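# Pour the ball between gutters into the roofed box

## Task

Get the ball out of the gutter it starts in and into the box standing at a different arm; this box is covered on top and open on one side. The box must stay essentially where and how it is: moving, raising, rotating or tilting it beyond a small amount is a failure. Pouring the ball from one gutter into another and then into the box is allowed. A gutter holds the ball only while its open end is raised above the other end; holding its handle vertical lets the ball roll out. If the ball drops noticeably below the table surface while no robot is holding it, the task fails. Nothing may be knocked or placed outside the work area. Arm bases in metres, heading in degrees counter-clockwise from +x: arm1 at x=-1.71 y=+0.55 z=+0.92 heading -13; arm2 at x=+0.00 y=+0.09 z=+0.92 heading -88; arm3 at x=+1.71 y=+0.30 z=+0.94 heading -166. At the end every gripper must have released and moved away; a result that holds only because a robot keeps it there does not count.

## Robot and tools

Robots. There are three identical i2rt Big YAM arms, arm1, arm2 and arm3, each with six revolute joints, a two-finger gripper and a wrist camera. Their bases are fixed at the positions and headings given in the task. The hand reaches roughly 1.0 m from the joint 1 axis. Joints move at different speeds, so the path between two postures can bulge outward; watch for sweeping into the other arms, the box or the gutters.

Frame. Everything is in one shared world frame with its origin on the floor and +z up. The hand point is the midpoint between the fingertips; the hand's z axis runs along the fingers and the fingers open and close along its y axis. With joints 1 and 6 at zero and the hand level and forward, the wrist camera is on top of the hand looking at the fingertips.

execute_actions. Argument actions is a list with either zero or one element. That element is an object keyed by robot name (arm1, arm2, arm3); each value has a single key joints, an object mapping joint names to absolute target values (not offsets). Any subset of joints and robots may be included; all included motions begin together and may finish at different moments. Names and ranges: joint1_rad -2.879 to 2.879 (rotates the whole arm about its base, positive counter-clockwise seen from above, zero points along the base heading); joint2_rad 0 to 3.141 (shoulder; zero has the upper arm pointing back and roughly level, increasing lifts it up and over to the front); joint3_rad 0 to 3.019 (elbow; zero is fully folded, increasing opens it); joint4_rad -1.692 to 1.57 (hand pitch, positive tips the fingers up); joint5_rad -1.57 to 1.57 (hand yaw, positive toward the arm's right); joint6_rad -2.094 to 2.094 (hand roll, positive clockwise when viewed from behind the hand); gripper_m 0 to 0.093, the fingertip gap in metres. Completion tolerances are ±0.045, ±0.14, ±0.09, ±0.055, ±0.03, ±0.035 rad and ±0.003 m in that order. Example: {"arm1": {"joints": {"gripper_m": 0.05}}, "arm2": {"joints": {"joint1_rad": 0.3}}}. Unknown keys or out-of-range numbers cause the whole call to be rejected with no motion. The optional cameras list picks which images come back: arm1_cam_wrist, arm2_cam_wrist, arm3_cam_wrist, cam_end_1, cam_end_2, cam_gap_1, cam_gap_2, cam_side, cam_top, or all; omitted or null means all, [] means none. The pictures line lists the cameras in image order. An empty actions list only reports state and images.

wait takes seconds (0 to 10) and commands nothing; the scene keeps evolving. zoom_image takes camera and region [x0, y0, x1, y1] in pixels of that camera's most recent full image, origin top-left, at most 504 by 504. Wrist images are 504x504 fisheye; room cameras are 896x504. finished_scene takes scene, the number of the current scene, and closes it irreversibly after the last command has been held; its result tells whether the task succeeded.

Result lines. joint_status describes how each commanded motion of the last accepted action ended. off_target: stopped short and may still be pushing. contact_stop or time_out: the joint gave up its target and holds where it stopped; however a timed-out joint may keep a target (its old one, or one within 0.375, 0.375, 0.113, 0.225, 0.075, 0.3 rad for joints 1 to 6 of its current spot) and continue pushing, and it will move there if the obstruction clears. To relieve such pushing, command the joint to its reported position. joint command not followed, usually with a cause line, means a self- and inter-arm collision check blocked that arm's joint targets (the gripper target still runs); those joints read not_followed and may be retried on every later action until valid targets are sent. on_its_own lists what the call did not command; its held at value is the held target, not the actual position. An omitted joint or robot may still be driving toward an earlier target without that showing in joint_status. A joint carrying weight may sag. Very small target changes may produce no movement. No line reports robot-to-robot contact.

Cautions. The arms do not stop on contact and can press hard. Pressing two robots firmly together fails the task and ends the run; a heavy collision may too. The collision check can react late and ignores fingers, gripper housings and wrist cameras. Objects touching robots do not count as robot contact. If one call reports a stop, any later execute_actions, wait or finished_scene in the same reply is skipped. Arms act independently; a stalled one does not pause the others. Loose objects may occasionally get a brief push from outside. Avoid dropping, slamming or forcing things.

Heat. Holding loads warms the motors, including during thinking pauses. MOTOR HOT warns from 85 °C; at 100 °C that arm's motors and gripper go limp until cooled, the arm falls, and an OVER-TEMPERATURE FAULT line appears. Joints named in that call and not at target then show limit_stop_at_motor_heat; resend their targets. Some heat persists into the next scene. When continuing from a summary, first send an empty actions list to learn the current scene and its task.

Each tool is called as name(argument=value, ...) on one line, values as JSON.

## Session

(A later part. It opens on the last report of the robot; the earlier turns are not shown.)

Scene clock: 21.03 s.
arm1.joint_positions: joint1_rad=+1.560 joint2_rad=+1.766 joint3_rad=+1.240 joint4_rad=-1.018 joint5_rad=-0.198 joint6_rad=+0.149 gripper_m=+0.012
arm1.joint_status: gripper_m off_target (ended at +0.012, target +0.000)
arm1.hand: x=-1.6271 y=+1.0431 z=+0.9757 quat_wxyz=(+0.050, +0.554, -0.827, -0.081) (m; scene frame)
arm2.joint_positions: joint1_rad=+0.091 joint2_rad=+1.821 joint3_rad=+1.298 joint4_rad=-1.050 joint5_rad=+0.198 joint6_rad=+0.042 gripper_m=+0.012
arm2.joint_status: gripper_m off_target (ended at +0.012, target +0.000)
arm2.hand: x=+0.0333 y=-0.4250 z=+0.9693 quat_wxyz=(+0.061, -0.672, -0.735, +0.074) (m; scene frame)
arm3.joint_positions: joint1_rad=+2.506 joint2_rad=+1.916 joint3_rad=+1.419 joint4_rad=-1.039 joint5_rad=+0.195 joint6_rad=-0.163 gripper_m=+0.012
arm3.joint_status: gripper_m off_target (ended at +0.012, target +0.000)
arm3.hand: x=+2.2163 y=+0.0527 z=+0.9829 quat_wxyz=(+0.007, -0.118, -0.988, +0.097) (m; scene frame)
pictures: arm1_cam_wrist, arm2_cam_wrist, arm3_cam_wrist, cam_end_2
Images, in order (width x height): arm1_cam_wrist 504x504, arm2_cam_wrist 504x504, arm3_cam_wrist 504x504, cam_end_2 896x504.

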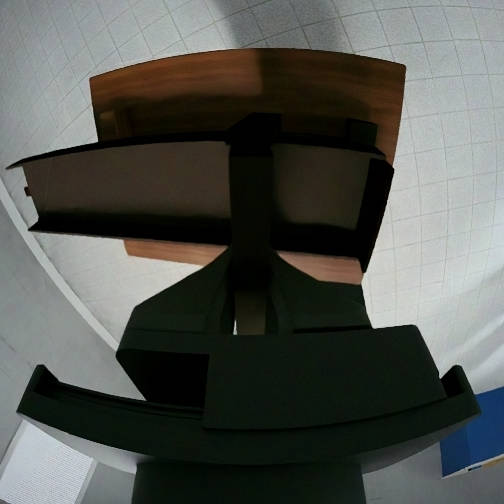

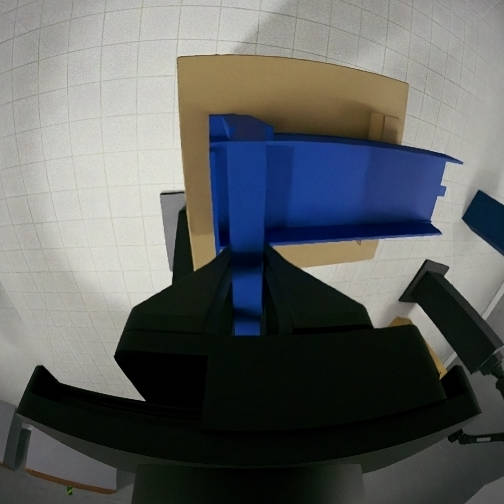

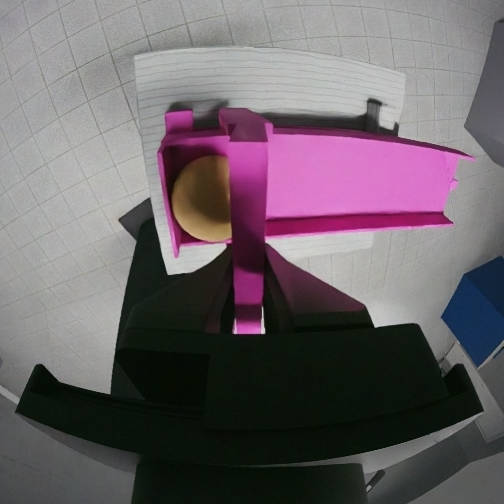

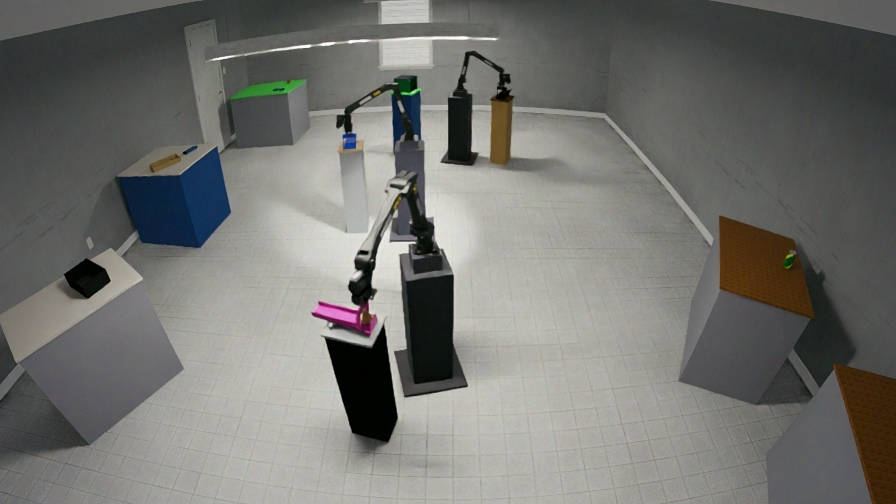

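execute_actions(actions=[{"arm1":{"joints":{"joint2_rad":1.65,"joint3_rad":1.37,"joint4_rad":-1.27,"joint5_rad":-0.25}},"arm2":{"joints":{"joint2_rad":1.71,"joint3_rad":1.44,"joint4_rad":-1.3,"joint5_rad":0.25}},"arm3":{"joints":{"joint2_rad":1.81,"joint3_rad":1.53,"joint4_rad":-1.24,"joint5_rad":0.38}}}], cameras=["arm3_cam_wrist","cam_end_2","cam_side"])

Scene clock: 22.43 s.
arm1.joint_positions: joint1_rad=+1.560 joint2_rad=+1.642 joint3_rad=+1.324 joint4_rad=-1.258 joint5_rad=-0.243 joint6_rad=+0.152 gripper_m=+0.012
arm1.joint_status: all done
arm1.hand: x=-1.6409 y=+1.0243 z=+1.0640 quat_wxyz=(+0.077, +0.551, -0.827, -0.087) (m; scene frame)
arm2.joint_positions: joint1_rad=+0.091 joint2_rad=+1.711 joint3_rad=+1.396 joint4_rad=-1.292 joint5_rad=+0.244 joint6_rad=+0.041 gripper_m=+0.012
arm2.joint_status: all done
arm2.hand: x=+0.0230 y=-0.4108 z=+1.0590 quat_wxyz=(+0.088, -0.668, -0.735, +0.081) (m; scene frame)
arm3.joint_positions: joint1_rad=+2.507 joint2_rad=+1.811 joint3_rad=+1.477 joint4_rad=-1.233 joint5_rad=+0.371 joint6_rad=-0.165 gripper_m=+0.012
arm3.joint_status: all done
arm3.hand: x=+2.1877 y=+0.0333 z=+1.0661 quat_wxyz=(+0.046, -0.114, -0.977, +0.176) (m; scene frame)
pictures: arm3_cam_wrist, cam_end_2, cam_side
Images, in order (width x height): arm3_cam_wrist 504x504, cam_end_2 896x504, cam_side 896x504.

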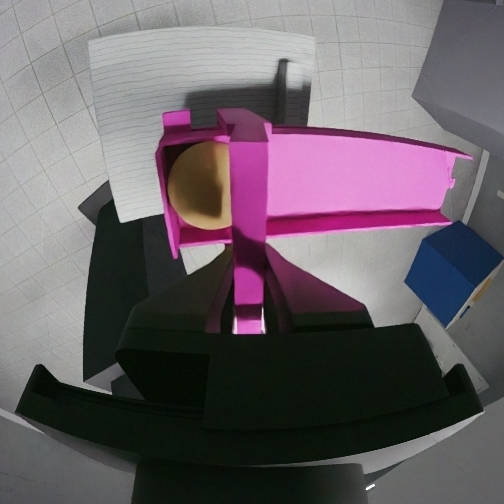

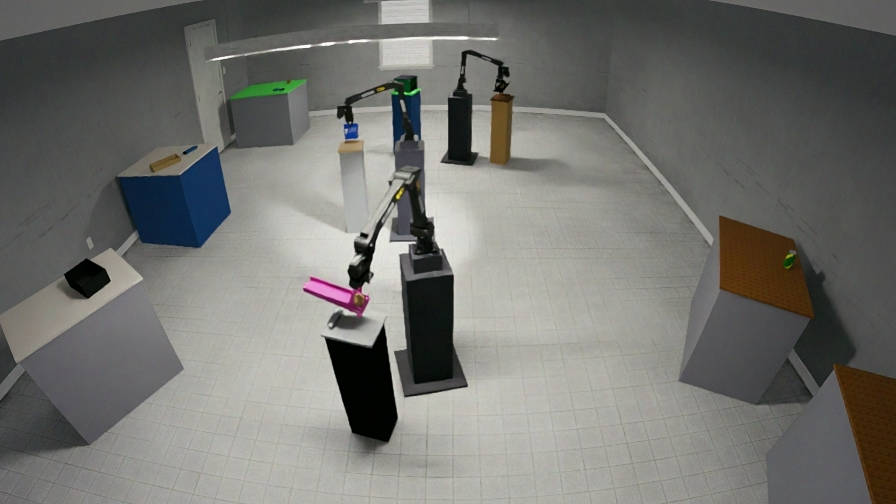

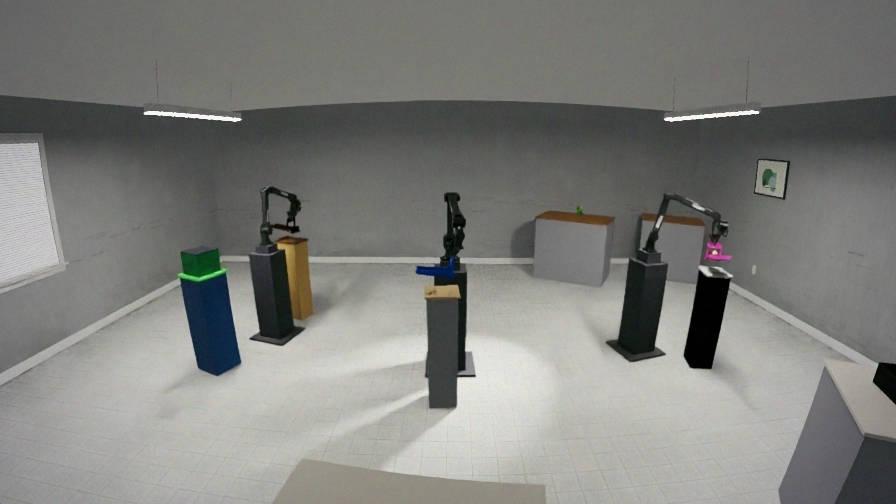

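zoom_image(camera="arm3_cam_wrist", region=[140, 90, 500, 280])

zoom_image(camera="cam_end_2", region=[290, 250, 400, 340])

zoom_image(camera="cam_side", region=[405, 220, 485, 305])

Region (140, 90, 500, 280) of arm3_cam_wrist's 504x504 image, scaled by 1.400, with more detail than that image has; it fills the top 266 rows of this view, and the rest is white.

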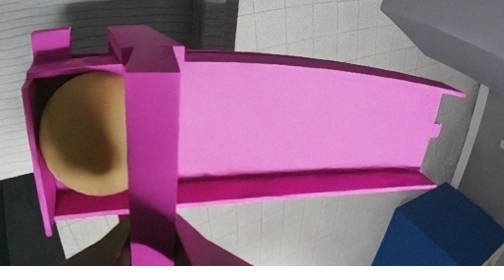

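Region (290, 250, 400, 340) of cam_end_2's 896x504 image, scaled by 4.582, with more detail than that image has; it fills the top 412 rows of this view, and the rest is white.

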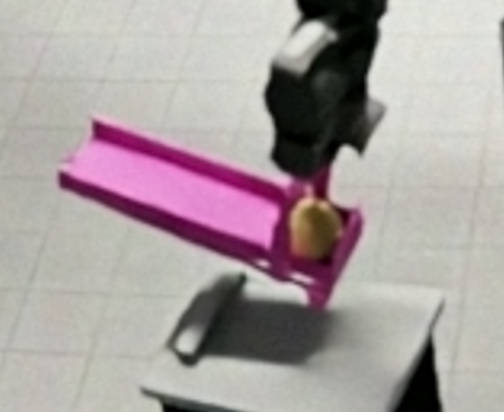

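Region (405, 220, 485, 305) of cam_side's 896x504 image, scaled by 5.929, with more detail than that image has; it fills the left 474 columns of this view, and the rest is white.

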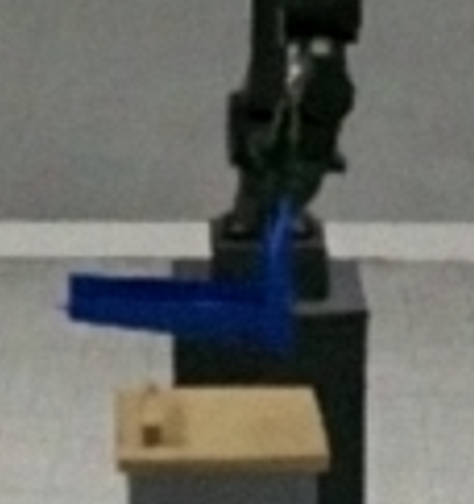

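execute_actions(actions=[{"arm1":{"joints":{"joint1_rad":-1.75,"joint2_rad":0.71,"joint3_rad":0.86,"joint4_rad":-1.38,"joint5_rad":0,"joint6_rad":1.571}},"arm2":{"joints":{"joint1_rad":1.658,"joint2_rad":1.99,"joint3_rad":1.83,"joint4_rad":-1.05,"joint5_rad":0,"joint6_rad":-1.571}},"arm3":{"joints":{"joint4_rad":-0.76,"joint6_rad":-1.571}}}], cameras=["arm1_cam_wrist","arm3_cam_wrist","cam_end_1","cam_side","cam_top"])

Scene clock: 26.53 s.
arm1.joint_positions: joint1_rad=-1.742 joint2_rad=+0.714 joint3_rad=+0.869 joint4_rad=-1.374 joint5_rad=+0.002 joint6_rad=+1.558 gripper_m=+0.012
arm1.joint_status: all done
arm1.hand: x=-1.8143 y=+0.3277 z=+1.1727 quat_wxyz=(-0.167, -0.966, +0.193, +0.032) (m; scene frame)
arm2.joint_positions: joint1_rad=+1.667 joint2_rad=+2.009 joint3_rad=+1.791 joint4_rad=-1.047 joint5_rad=-0.003 joint6_rad=-1.562 gripper_m=+0.012
arm2.joint_status: all done
arm2.hand: x=+0.6835 y=+0.1819 z=+1.0518 quat_wxyz=(-0.117, +0.743, -0.652, +0.102) (m; scene frame)
arm3.joint_positions: joint1_rad=+2.507 joint2_rad=+1.811 joint3_rad=+1.477 joint4_rad=-0.780 joint5_rad=+0.373 joint6_rad=-1.566 gripper_m=+0.012
arm3.joint_status: all done
arm3.hand: x=+2.2817 y=-0.0065 z=+1.0907 quat_wxyz=(+0.023, +0.493, -0.822, +0.286) (m; scene frame)
pictures: arm1_cam_wrist, arm3_cam_wrist, cam_end_1, cam_side, cam_top
Images, in order (width x height): arm1_cam_wrist 504x504, arm3_cam_wrist 504x504, cam_end_1 896x504, cam_side 896x504, cam_top 896x504.

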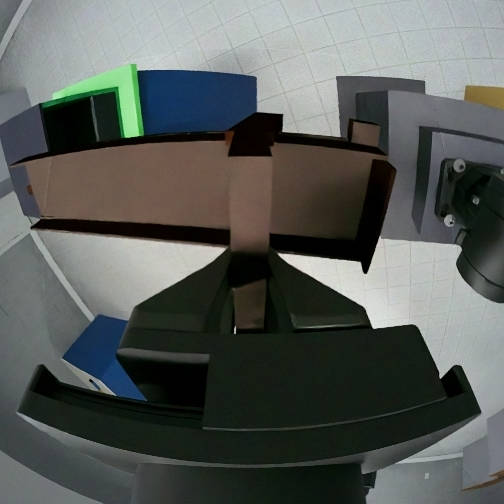

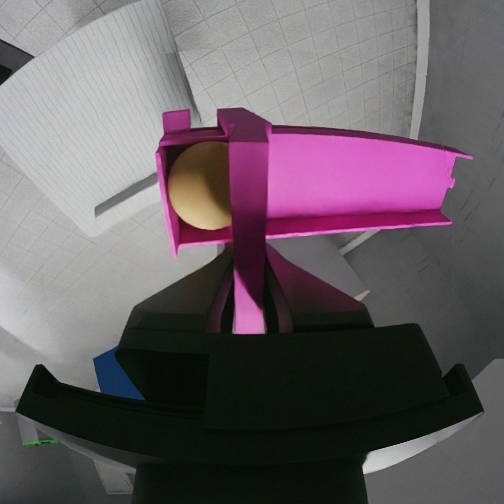

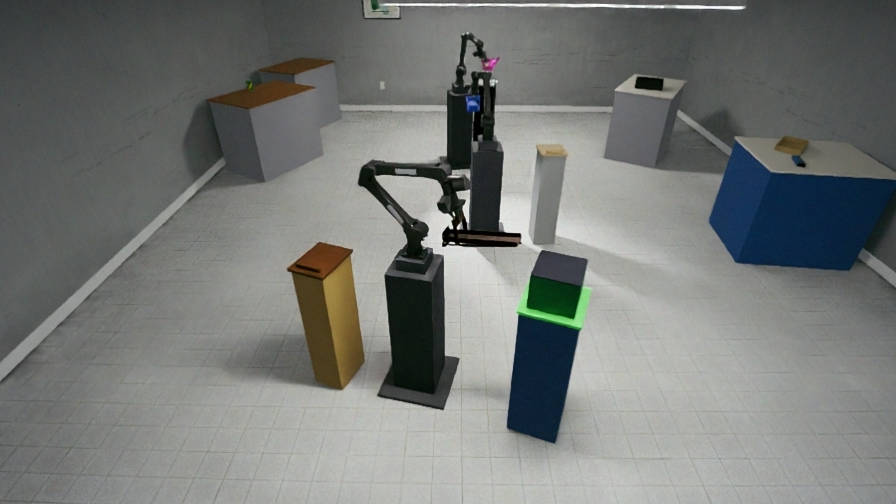

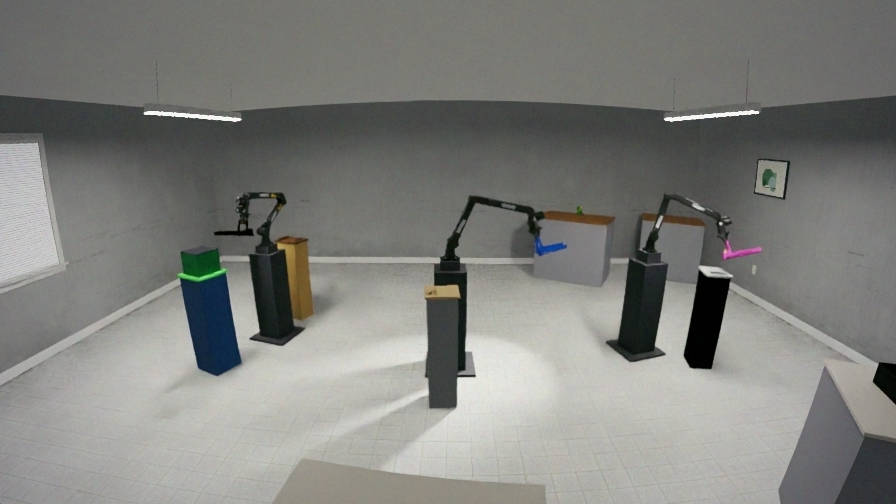

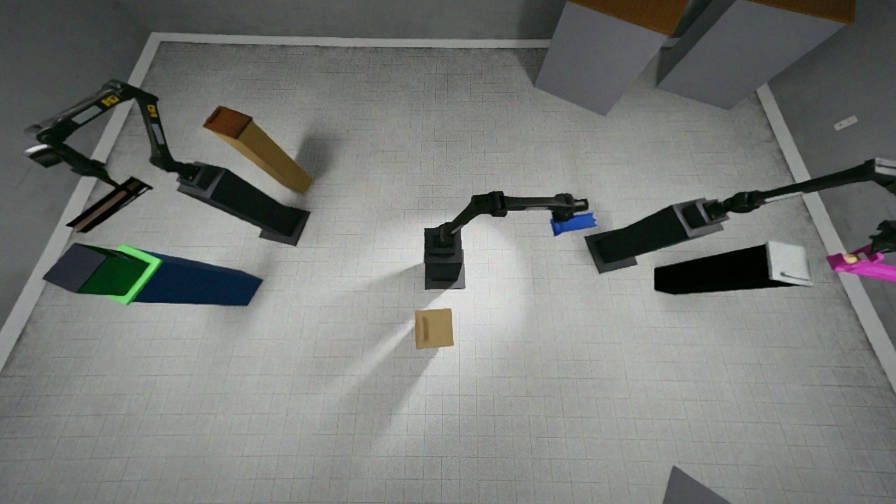

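execute_actions(actions=[{"arm1":{"joints":{"joint1_rad":-1.42}},"arm3":{"joints":{"joint1_rad":-0.122,"joint2_rad":1.45,"joint4_rad":-0.85,"joint5_rad":0}}}], cameras=["arm1_cam_wrist","arm3_cam_wrist","cam_gap_2","cam_side"])

Scene clock: 29.30 s.
arm1.joint_positions: joint1_rad=-1.428 joint2_rad=+0.714 joint3_rad=+0.869 joint4_rad=-1.374 joint5_rad=+0.000 joint6_rad=+1.559 gripper_m=+0.012
arm1.joint_status: all done
arm1.hand: x=-1.7404 y=+0.3088 z=+1.1735 quat_wxyz=(-0.172, -0.984, +0.040, +0.003) (m; scene frame)
arm2.joint_positions: joint1_rad=+1.667 joint2_rad=+2.009 joint3_rad=+1.791 joint4_rad=-1.047 joint5_rad=-0.003 joint6_rad=-1.562 gripper_m=+0.012
arm2.joint_status: not commanded
arm2.hand: x=+0.6835 y=+0.1819 z=+1.0518 quat_wxyz=(-0.117, +0.743, -0.652, +0.102) (m; scene frame)
arm3.joint_positions: joint1_rad=-0.128 joint2_rad=+1.482 joint3_rad=+1.493 joint4_rad=-0.852 joint5_rad=+0.003 joint6_rad=-1.570 gripper_m=+0.012
arm3.joint_status: all done
arm3.hand: x=+1.1141 y=+0.2338 z=+1.2706 quat_wxyz=(+0.237, -0.624, -0.697, +0.262) (m; scene frame)
pictures: arm1_cam_wrist, arm3_cam_wrist, cam_gap_2, cam_side
Images, in order (width x height): arm1_cam_wrist 504x504, arm3_cam_wrist 504x504, cam_gap_2 896x504, cam_side 896x504.

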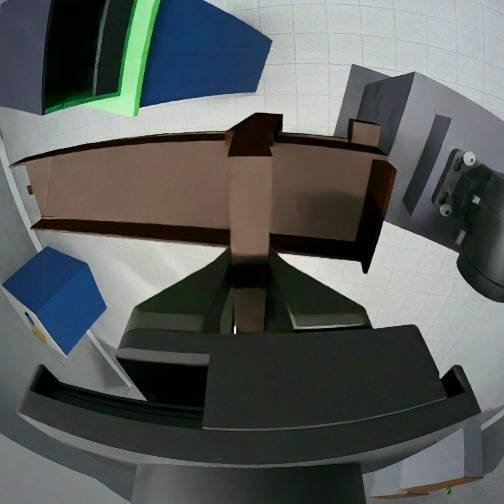

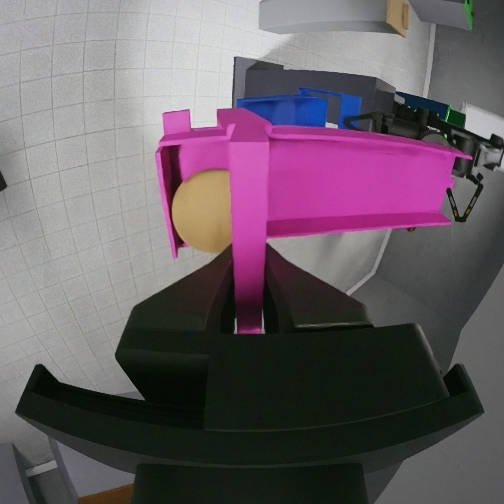

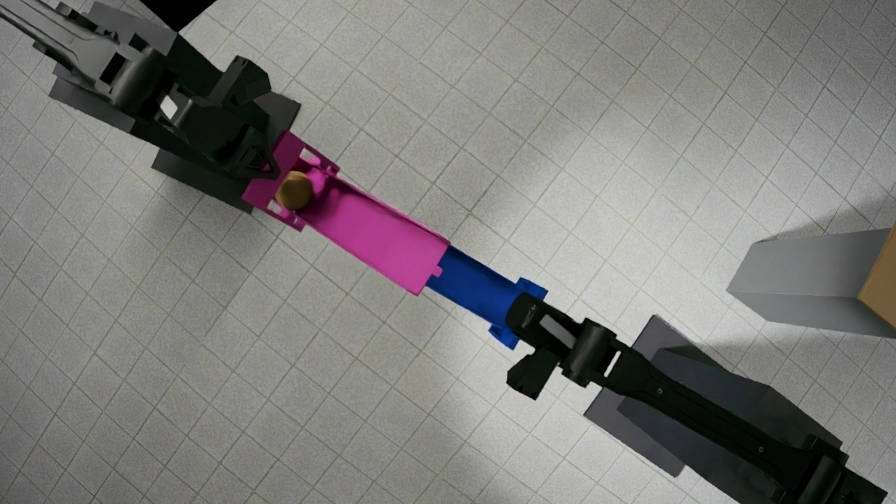

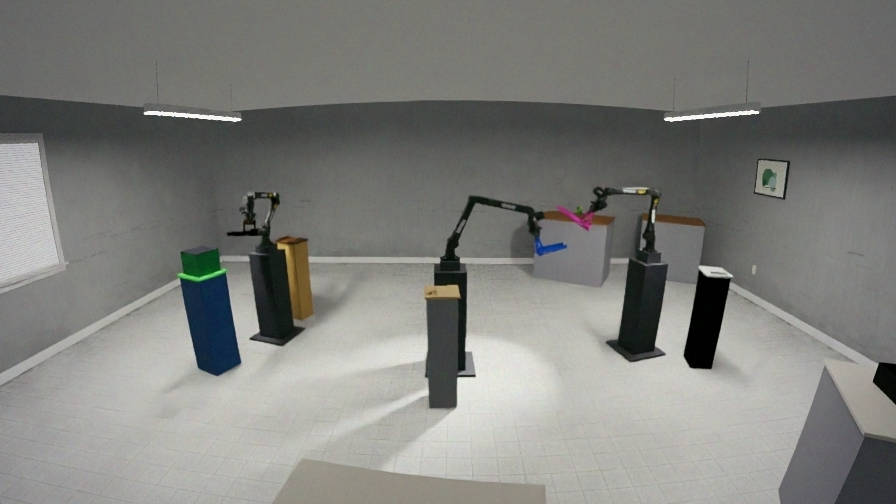

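execute_actions(actions=[{"arm1":{"joints":{"joint1_rad":-1.56}},"arm3":{"joints":{"joint2_rad":1.74,"joint3_rad":1.8,"joint4_rad":-1.15}}}], cameras=["arm1_cam_wrist","arm3_cam_wrist","cam_gap_2","cam_side"])

zoom_image(camera="arm1_cam_wrist", region=[0, 0, 200, 200])

Scene clock: 30.87 s.
arm1.joint_positions: joint1_rad=-1.554 joint2_rad=+0.714 joint3_rad=+0.869 joint4_rad=-1.374 joint5_rad=+0.001 joint6_rad=+1.559 gripper_m=+0.012
arm1.joint_status: all done
arm1.hand: x=-1.7709 y=+0.3136 z=+1.1732 quat_wxyz=(-0.170, -0.980, +0.102, +0.015) (m; scene frame)
arm2.joint_positions: joint1_rad=+1.667 joint2_rad=+2.009 joint3_rad=+1.791 joint4_rad=-1.047 joint5_rad=-0.003 joint6_rad=-1.562 gripper_m=+0.012
arm2.joint_status: not commanded
arm2.hand: x=+0.6835 y=+0.1819 z=+1.0518 quat_wxyz=(-0.117, +0.743, -0.652, +0.102) (m; scene frame)
arm3.joint_positions: joint1_rad=-0.128 joint2_rad=+1.768 joint3_rad=+1.719 joint4_rad=-1.151 joint5_rad=+0.003 joint6_rad=-1.570 gripper_m=+0.012
arm3.joint_status: all done
arm3.hand: x=+1.0836 y=+0.2305 z=+1.1758 quat_wxyz=(+0.122, -0.656, -0.733, +0.133) (m; scene frame)
pictures: arm1_cam_wrist, arm3_cam_wrist, cam_gap_2, cam_side
Images, in order (width x height): arm1_cam_wrist 504x504, arm3_cam_wrist 504x504, cam_gap_2 896x504, cam_side 896x504.

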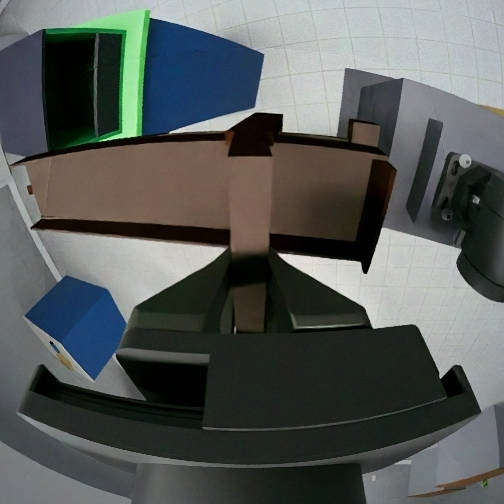

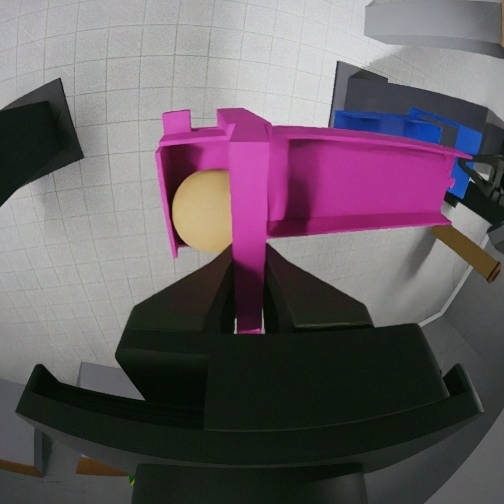

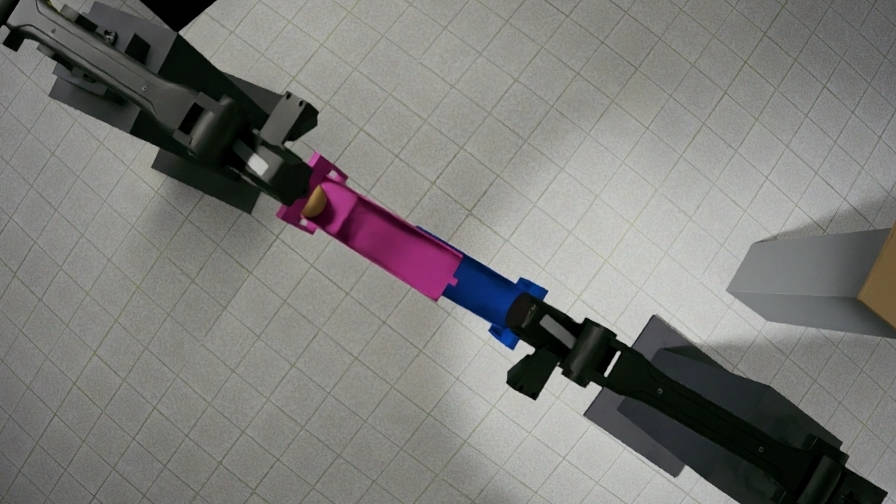

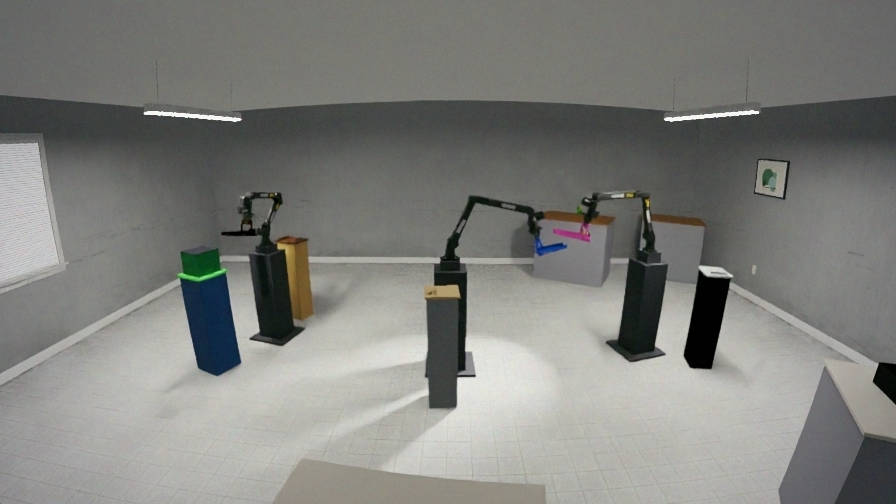

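Region (0, 0, 200, 200) of arm1_cam_wrist's 504x504 image, scaled by 2.520, with more detail than that image has.

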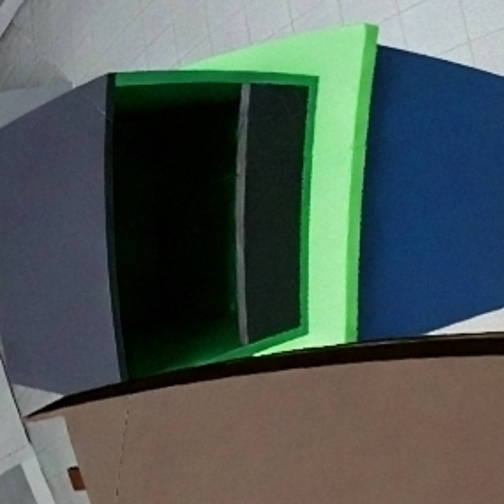

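execute_actions(actions=[{"arm1":{"joints":{"joint1_rad":-1.53,"joint2_rad":0.8,"joint3_rad":0.62,"joint4_rad":-1.07}},"arm2":{"joints":{"joint1_rad":1.69,"joint2_rad":2.2,"joint3_rad":2.2,"joint4_rad":-1.21}},"arm3":{"joints":{"joint4_rad":-1.26}}}], cameras=["arm1_cam_wrist","arm2_cam_wrist","arm3_cam_wrist","cam_gap_2","cam_side"])

zoom_image(camera="cam_side", region=[520, 190, 620, 270])

zoom_image(camera="arm1_cam_wrist", region=[0, 0, 200, 200])

Scene clock: 33.33 s.
arm1.joint_positions: joint1_rad=-1.542 joint2_rad=+0.813 joint3_rad=+0.614 joint4_rad=-1.091 joint5_rad=+0.001 joint6_rad=+1.559 gripper_m=+0.012
arm1.joint_status: all done
arm1.hand: x=-1.7688 y=+0.3026 z=+1.0558 quat_wxyz=(-0.136, -0.986, +0.096, +0.010) (m; scene frame)
arm2.joint_positions: joint1_rad=+1.681 joint2_rad=+2.209 joint3_rad=+2.140 joint4_rad=-1.207 joint5_rad=-0.003 joint6_rad=-1.563 gripper_m=+0.011
arm2.joint_status: all done
arm2.hand: x=+0.7449 y=+0.2012 z=+1.0572 quat_wxyz=(-0.114, +0.748, -0.647, +0.097) (m; scene frame)
arm3.joint_positions: joint1_rad=-0.128 joint2_rad=+1.768 joint3_rad=+1.719 joint4_rad=-1.257 joint5_rad=+0.003 joint6_rad=-1.570 gripper_m=+0.012
arm3.joint_status: all done
arm3.hand: x=+1.1083 y=+0.2333 z=+1.1679 quat_wxyz=(+0.087, -0.662, -0.739, +0.094) (m; scene frame)
pictures: arm1_cam_wrist, arm2_cam_wrist, arm3_cam_wrist, cam_gap_2, cam_side
Images, in order (width x height): arm1_cam_wrist 504x504, arm2_cam_wrist 504x504, arm3_cam_wrist 504x504, cam_gap_2 896x504, cam_side 896x504.

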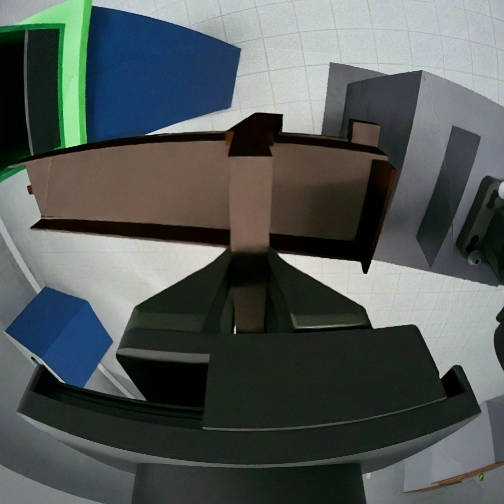

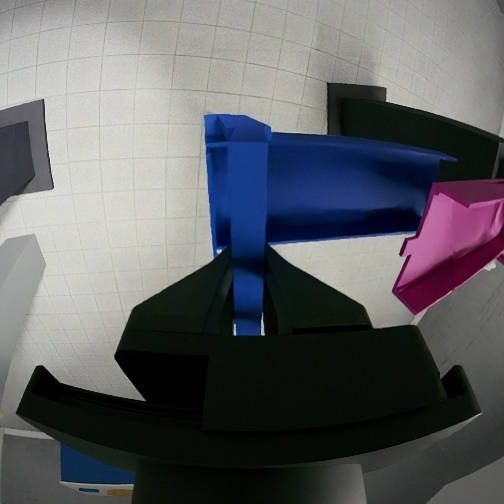

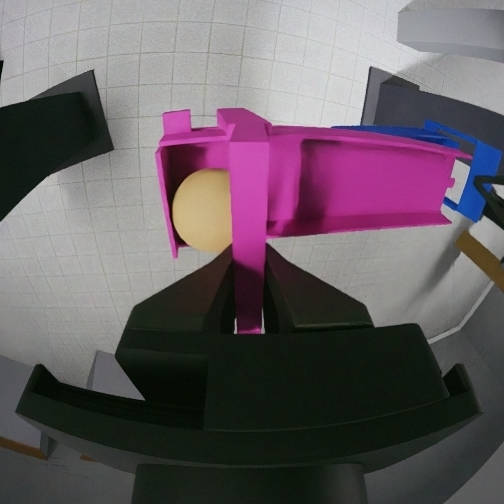

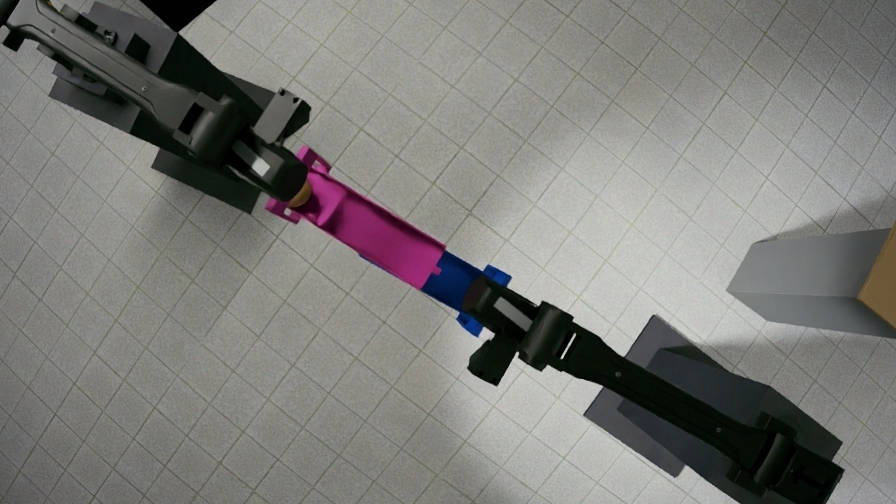

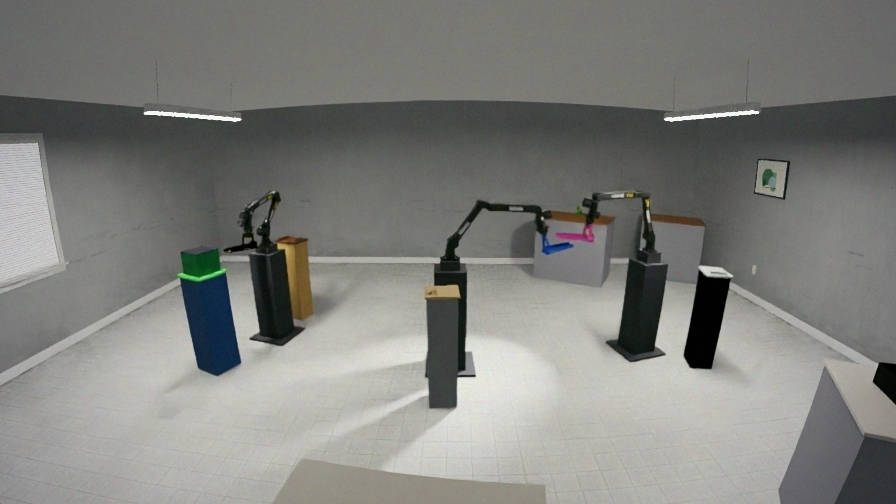

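Region (520, 190, 620, 270) of cam_side's 896x504 image, scaled by 5.040, with more detail than that image has; it fills the top 403 rows of this view, and the rest is white.

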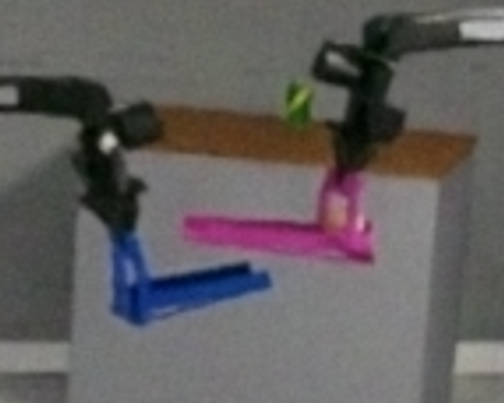

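Region (0, 0, 200, 200) of arm1_cam_wrist's 504x504 image, scaled by 2.520, with more detail than that image has.

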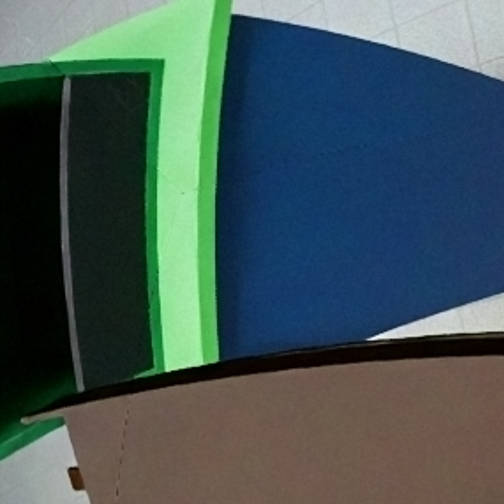

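zoom_image(camera="cam_gap_2", region=[260, 140, 540, 350])

Region (260, 140, 540, 350) of cam_gap_2's 896x504 image, scaled by 1.800, with more detail than that image has; it fills the top 378 rows of this view, and the rest is white.

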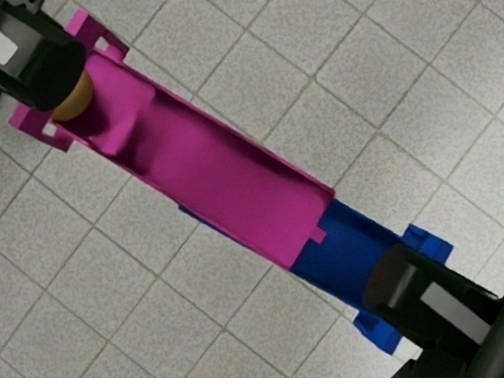

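execute_actions(actions=[{"arm1":{"joints":{"joint1_rad":-0.03,"joint3_rad":0.9,"joint4_rad":-1.3}},"arm3":{"joints":{"joint4_rad":-1.39}}}], cameras=["arm2_cam_wrist","arm3_cam_wrist","cam_gap_2","cam_side"])

zoom_image(camera="cam_side", region=[520, 190, 620, 270])

Scene clock: 35.67 s.
arm1.joint_positions: joint1_rad=-0.038 joint2_rad=+0.808 joint3_rad=+0.852 joint4_rad=-1.294 joint5_rad=+0.000 joint6_rad=+1.559 gripper_m=+0.012
arm1.joint_status: all done
arm1.hand: x=-1.4593 y=+0.4778 z=+1.1551 quat_wxyz=(-0.130, -0.782, -0.601, -0.103) (m; scene frame)
arm2.joint_positions: joint1_rad=+1.681 joint2_rad=+2.209 joint3_rad=+2.140 joint4_rad=-1.207 joint5_rad=-0.003 joint6_rad=-1.563 gripper_m=+0.011
arm2.joint_status: not commanded
arm2.hand: x=+0.7449 y=+0.2012 z=+1.0572 quat_wxyz=(-0.114, +0.748, -0.647, +0.097) (m; scene frame)
arm3.joint_positions: joint1_rad=-0.128 joint2_rad=+1.768 joint3_rad=+1.719 joint4_rad=-1.387 joint5_rad=+0.003 joint6_rad=-1.570 gripper_m=+0.012
arm3.joint_status: all done
arm3.hand: x=+1.1394 y=+0.2367 z=+1.1619 quat_wxyz=(+0.044, -0.666, -0.743, +0.046) (m; scene frame)
pictures: arm2_cam_wrist, arm3_cam_wrist, cam_gap_2, cam_side
Images, in order (width x height): arm2_cam_wrist 504x504, arm3_cam_wrist 504x504, cam_gap_2 896x504, cam_side 896x504.

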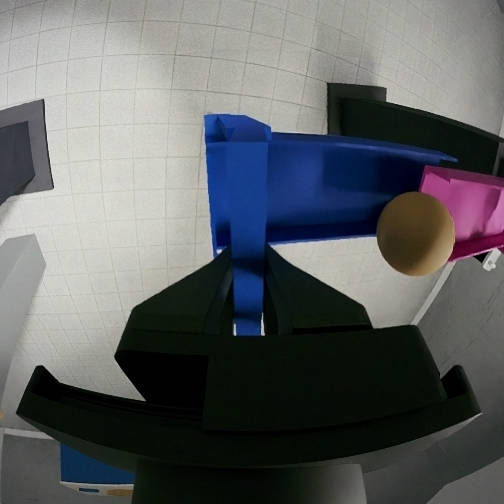

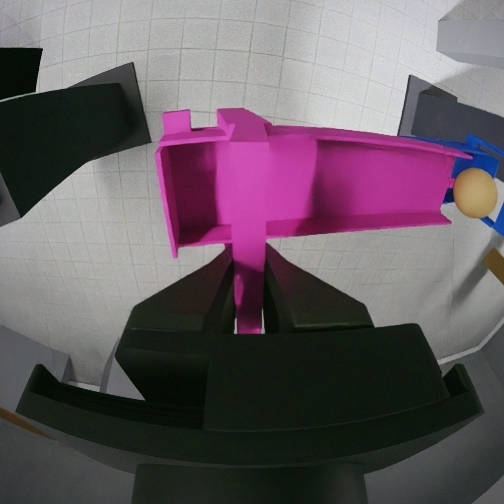

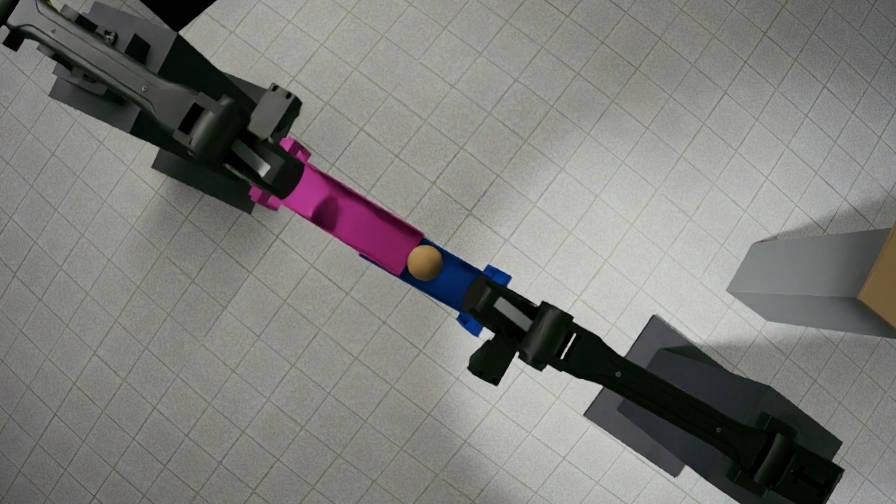

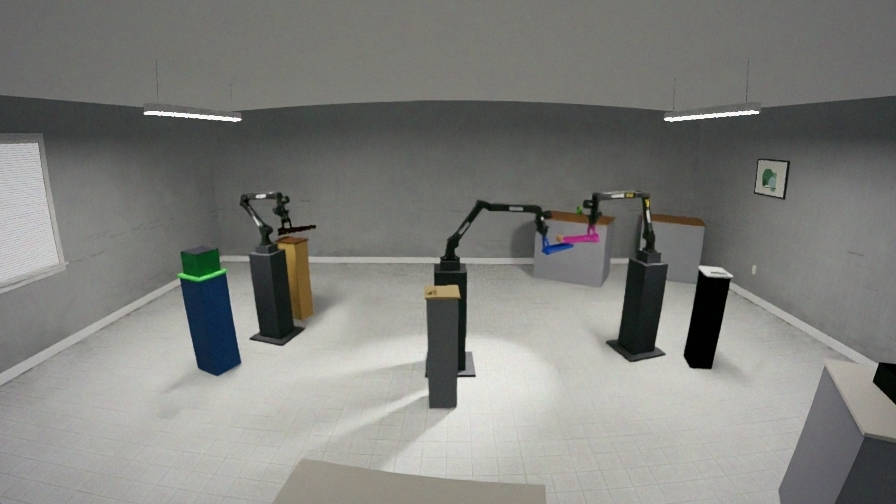

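Region (520, 190, 620, 270) of cam_side's 896x504 image, scaled by 5.040, with more detail than that image has; it fills the top 403 rows of this view, and the rest is white.

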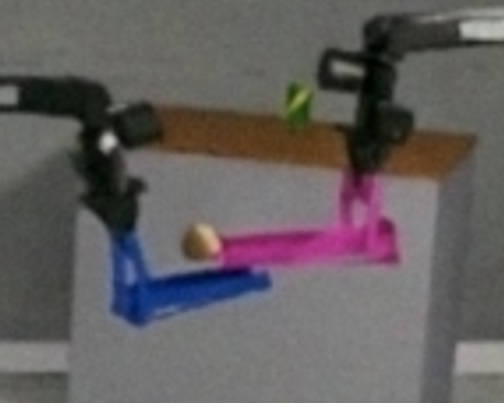

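The ball is already rolling off. Meanwhile I'll extend arm1 and check.

execute_actions(actions=[{"arm1":{"joints":{"joint1_rad":-0.02,"joint2_rad":2.1,"joint3_rad":2.0,"joint4_rad":-1.12}}}], cameras=["arm2_cam_wrist","cam_gap_2","cam_side"])

Scene clock: 37.80 s.
arm1.joint_positions: joint1_rad=-0.033 joint2_rad=+2.115 joint3_rad=+1.926 joint4_rad=-1.127 joint5_rad=+0.000 joint6_rad=+1.559 gripper_m=+0.012
arm1.joint_status: all done
arm1.hand: x=-1.0285 y=+0.3626 z=+1.0348 quat_wxyz=(-0.103, -0.785, -0.606, -0.084) (m; scene frame)
arm2.joint_positions: joint1_rad=+1.681 joint2_rad=+2.209 joint3_rad=+2.140 joint4_rad=-1.210 joint5_rad=-0.003 joint6_rad=-1.563 gripper_m=+0.011
arm2.joint_status: not commanded
arm2.hand: x=+0.7442 y=+0.2011 z=+1.0570 quat_wxyz=(-0.113, +0.748, -0.647, +0.096) (m; scene frame)
arm3.joint_positions: joint1_rad=-0.128 joint2_rad=+1.768 joint3_rad=+1.719 joint4_rad=-1.387 joint5_rad=+0.003 joint6_rad=-1.570 gripper_m=+0.012
arm3.joint_status: not commanded
arm3.hand: x=+1.1394 y=+0.2367 z=+1.1619 quat_wxyz=(+0.044, -0.666, -0.743, +0.046) (m; scene frame)
pictures: arm2_cam_wrist, cam_gap_2, cam_side
Images, in order (width x height): arm2_cam_wrist 504x504, cam_gap_2 896x504, cam_side 896x504.

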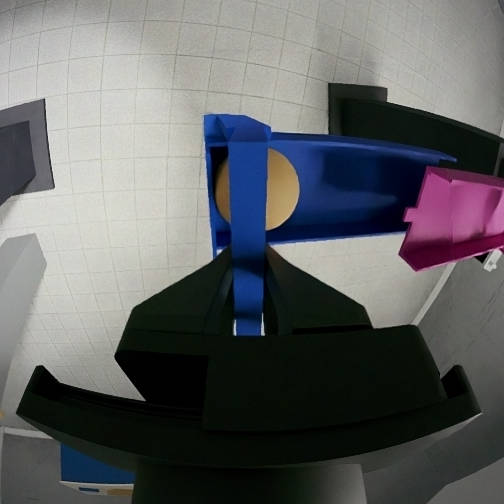

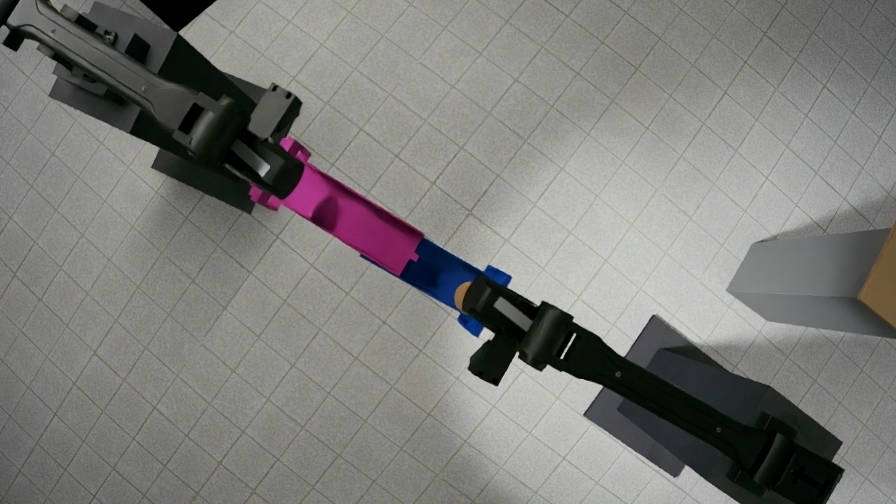

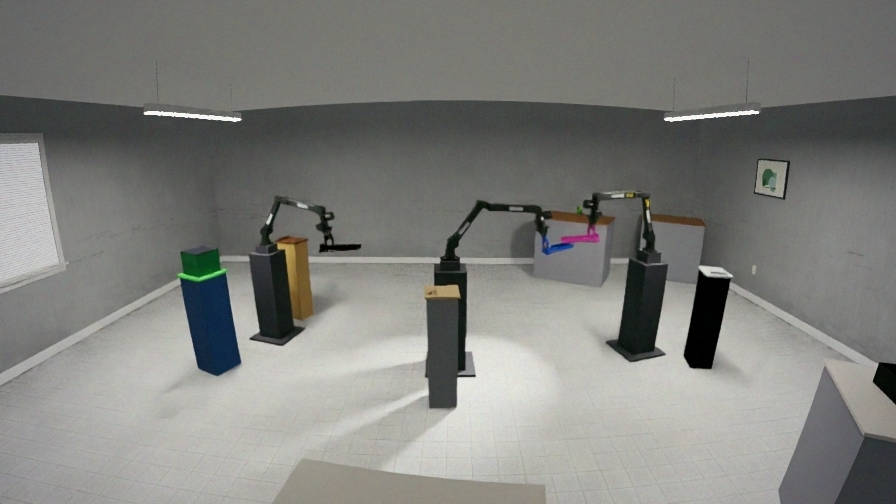

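execute_actions(actions=[{"arm3":{"joints":{"joint1_rad":0.4,"joint2_rad":1.5}}}], cameras=["cam_gap_2","cam_side"])

Scene clock: 39.33 s.
arm1.joint_positions: joint1_rad=-0.033 joint2_rad=+2.115 joint3_rad=+1.926 joint4_rad=-1.127 joint5_rad=+0.000 joint6_rad=+1.559 gripper_m=+0.012
arm1.joint_status: not commanded
arm1.hand: x=-1.0285 y=+0.3626 z=+1.0348 quat_wxyz=(-0.103, -0.785, -0.606, -0.084) (m; scene frame)
arm2.joint_positions: joint1_rad=+1.681 joint2_rad=+2.209 joint3_rad=+2.140 joint4_rad=-1.210 joint5_rad=-0.003 joint6_rad=-1.563 gripper_m=+0.011
arm2.joint_status: not commanded
arm2.hand: x=+0.7442 y=+0.2011 z=+1.0570 quat_wxyz=(-0.113, +0.748, -0.647, +0.096) (m; scene frame)
arm3.joint_positions: joint1_rad=+0.404 joint2_rad=+1.503 joint3_rad=+1.755 joint4_rad=-1.389 joint5_rad=-0.004 joint6_rad=-1.570 gripper_m=+0.012
arm3.joint_status: all done
arm3.hand: x=+1.2819 y=-0.0230 z=+1.3212 quat_wxyz=(+0.092, -0.438, -0.874, +0.190) (m; scene frame)
pictures: cam_gap_2, cam_side
Images, in order (width x height): cam_gap_2 896x504, cam_side 896x504.

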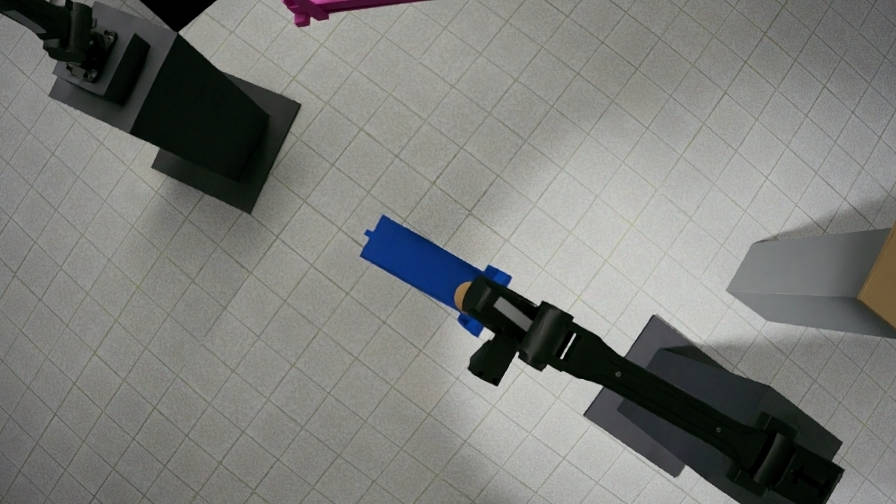

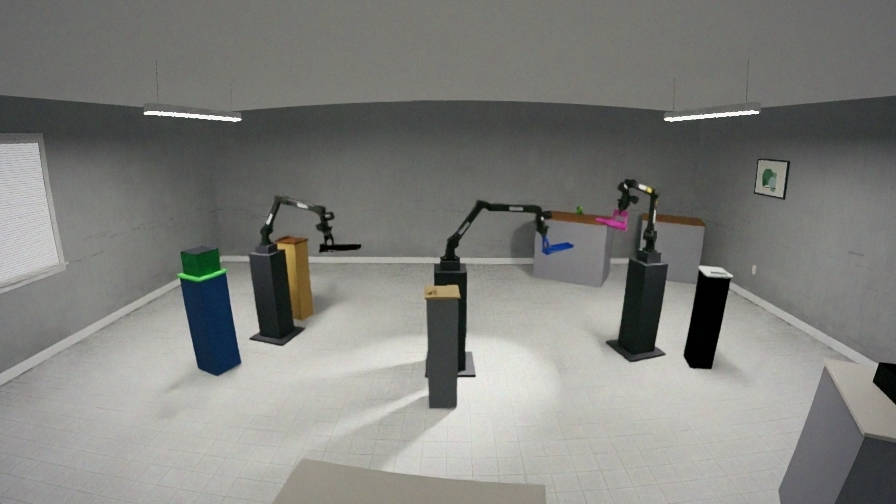

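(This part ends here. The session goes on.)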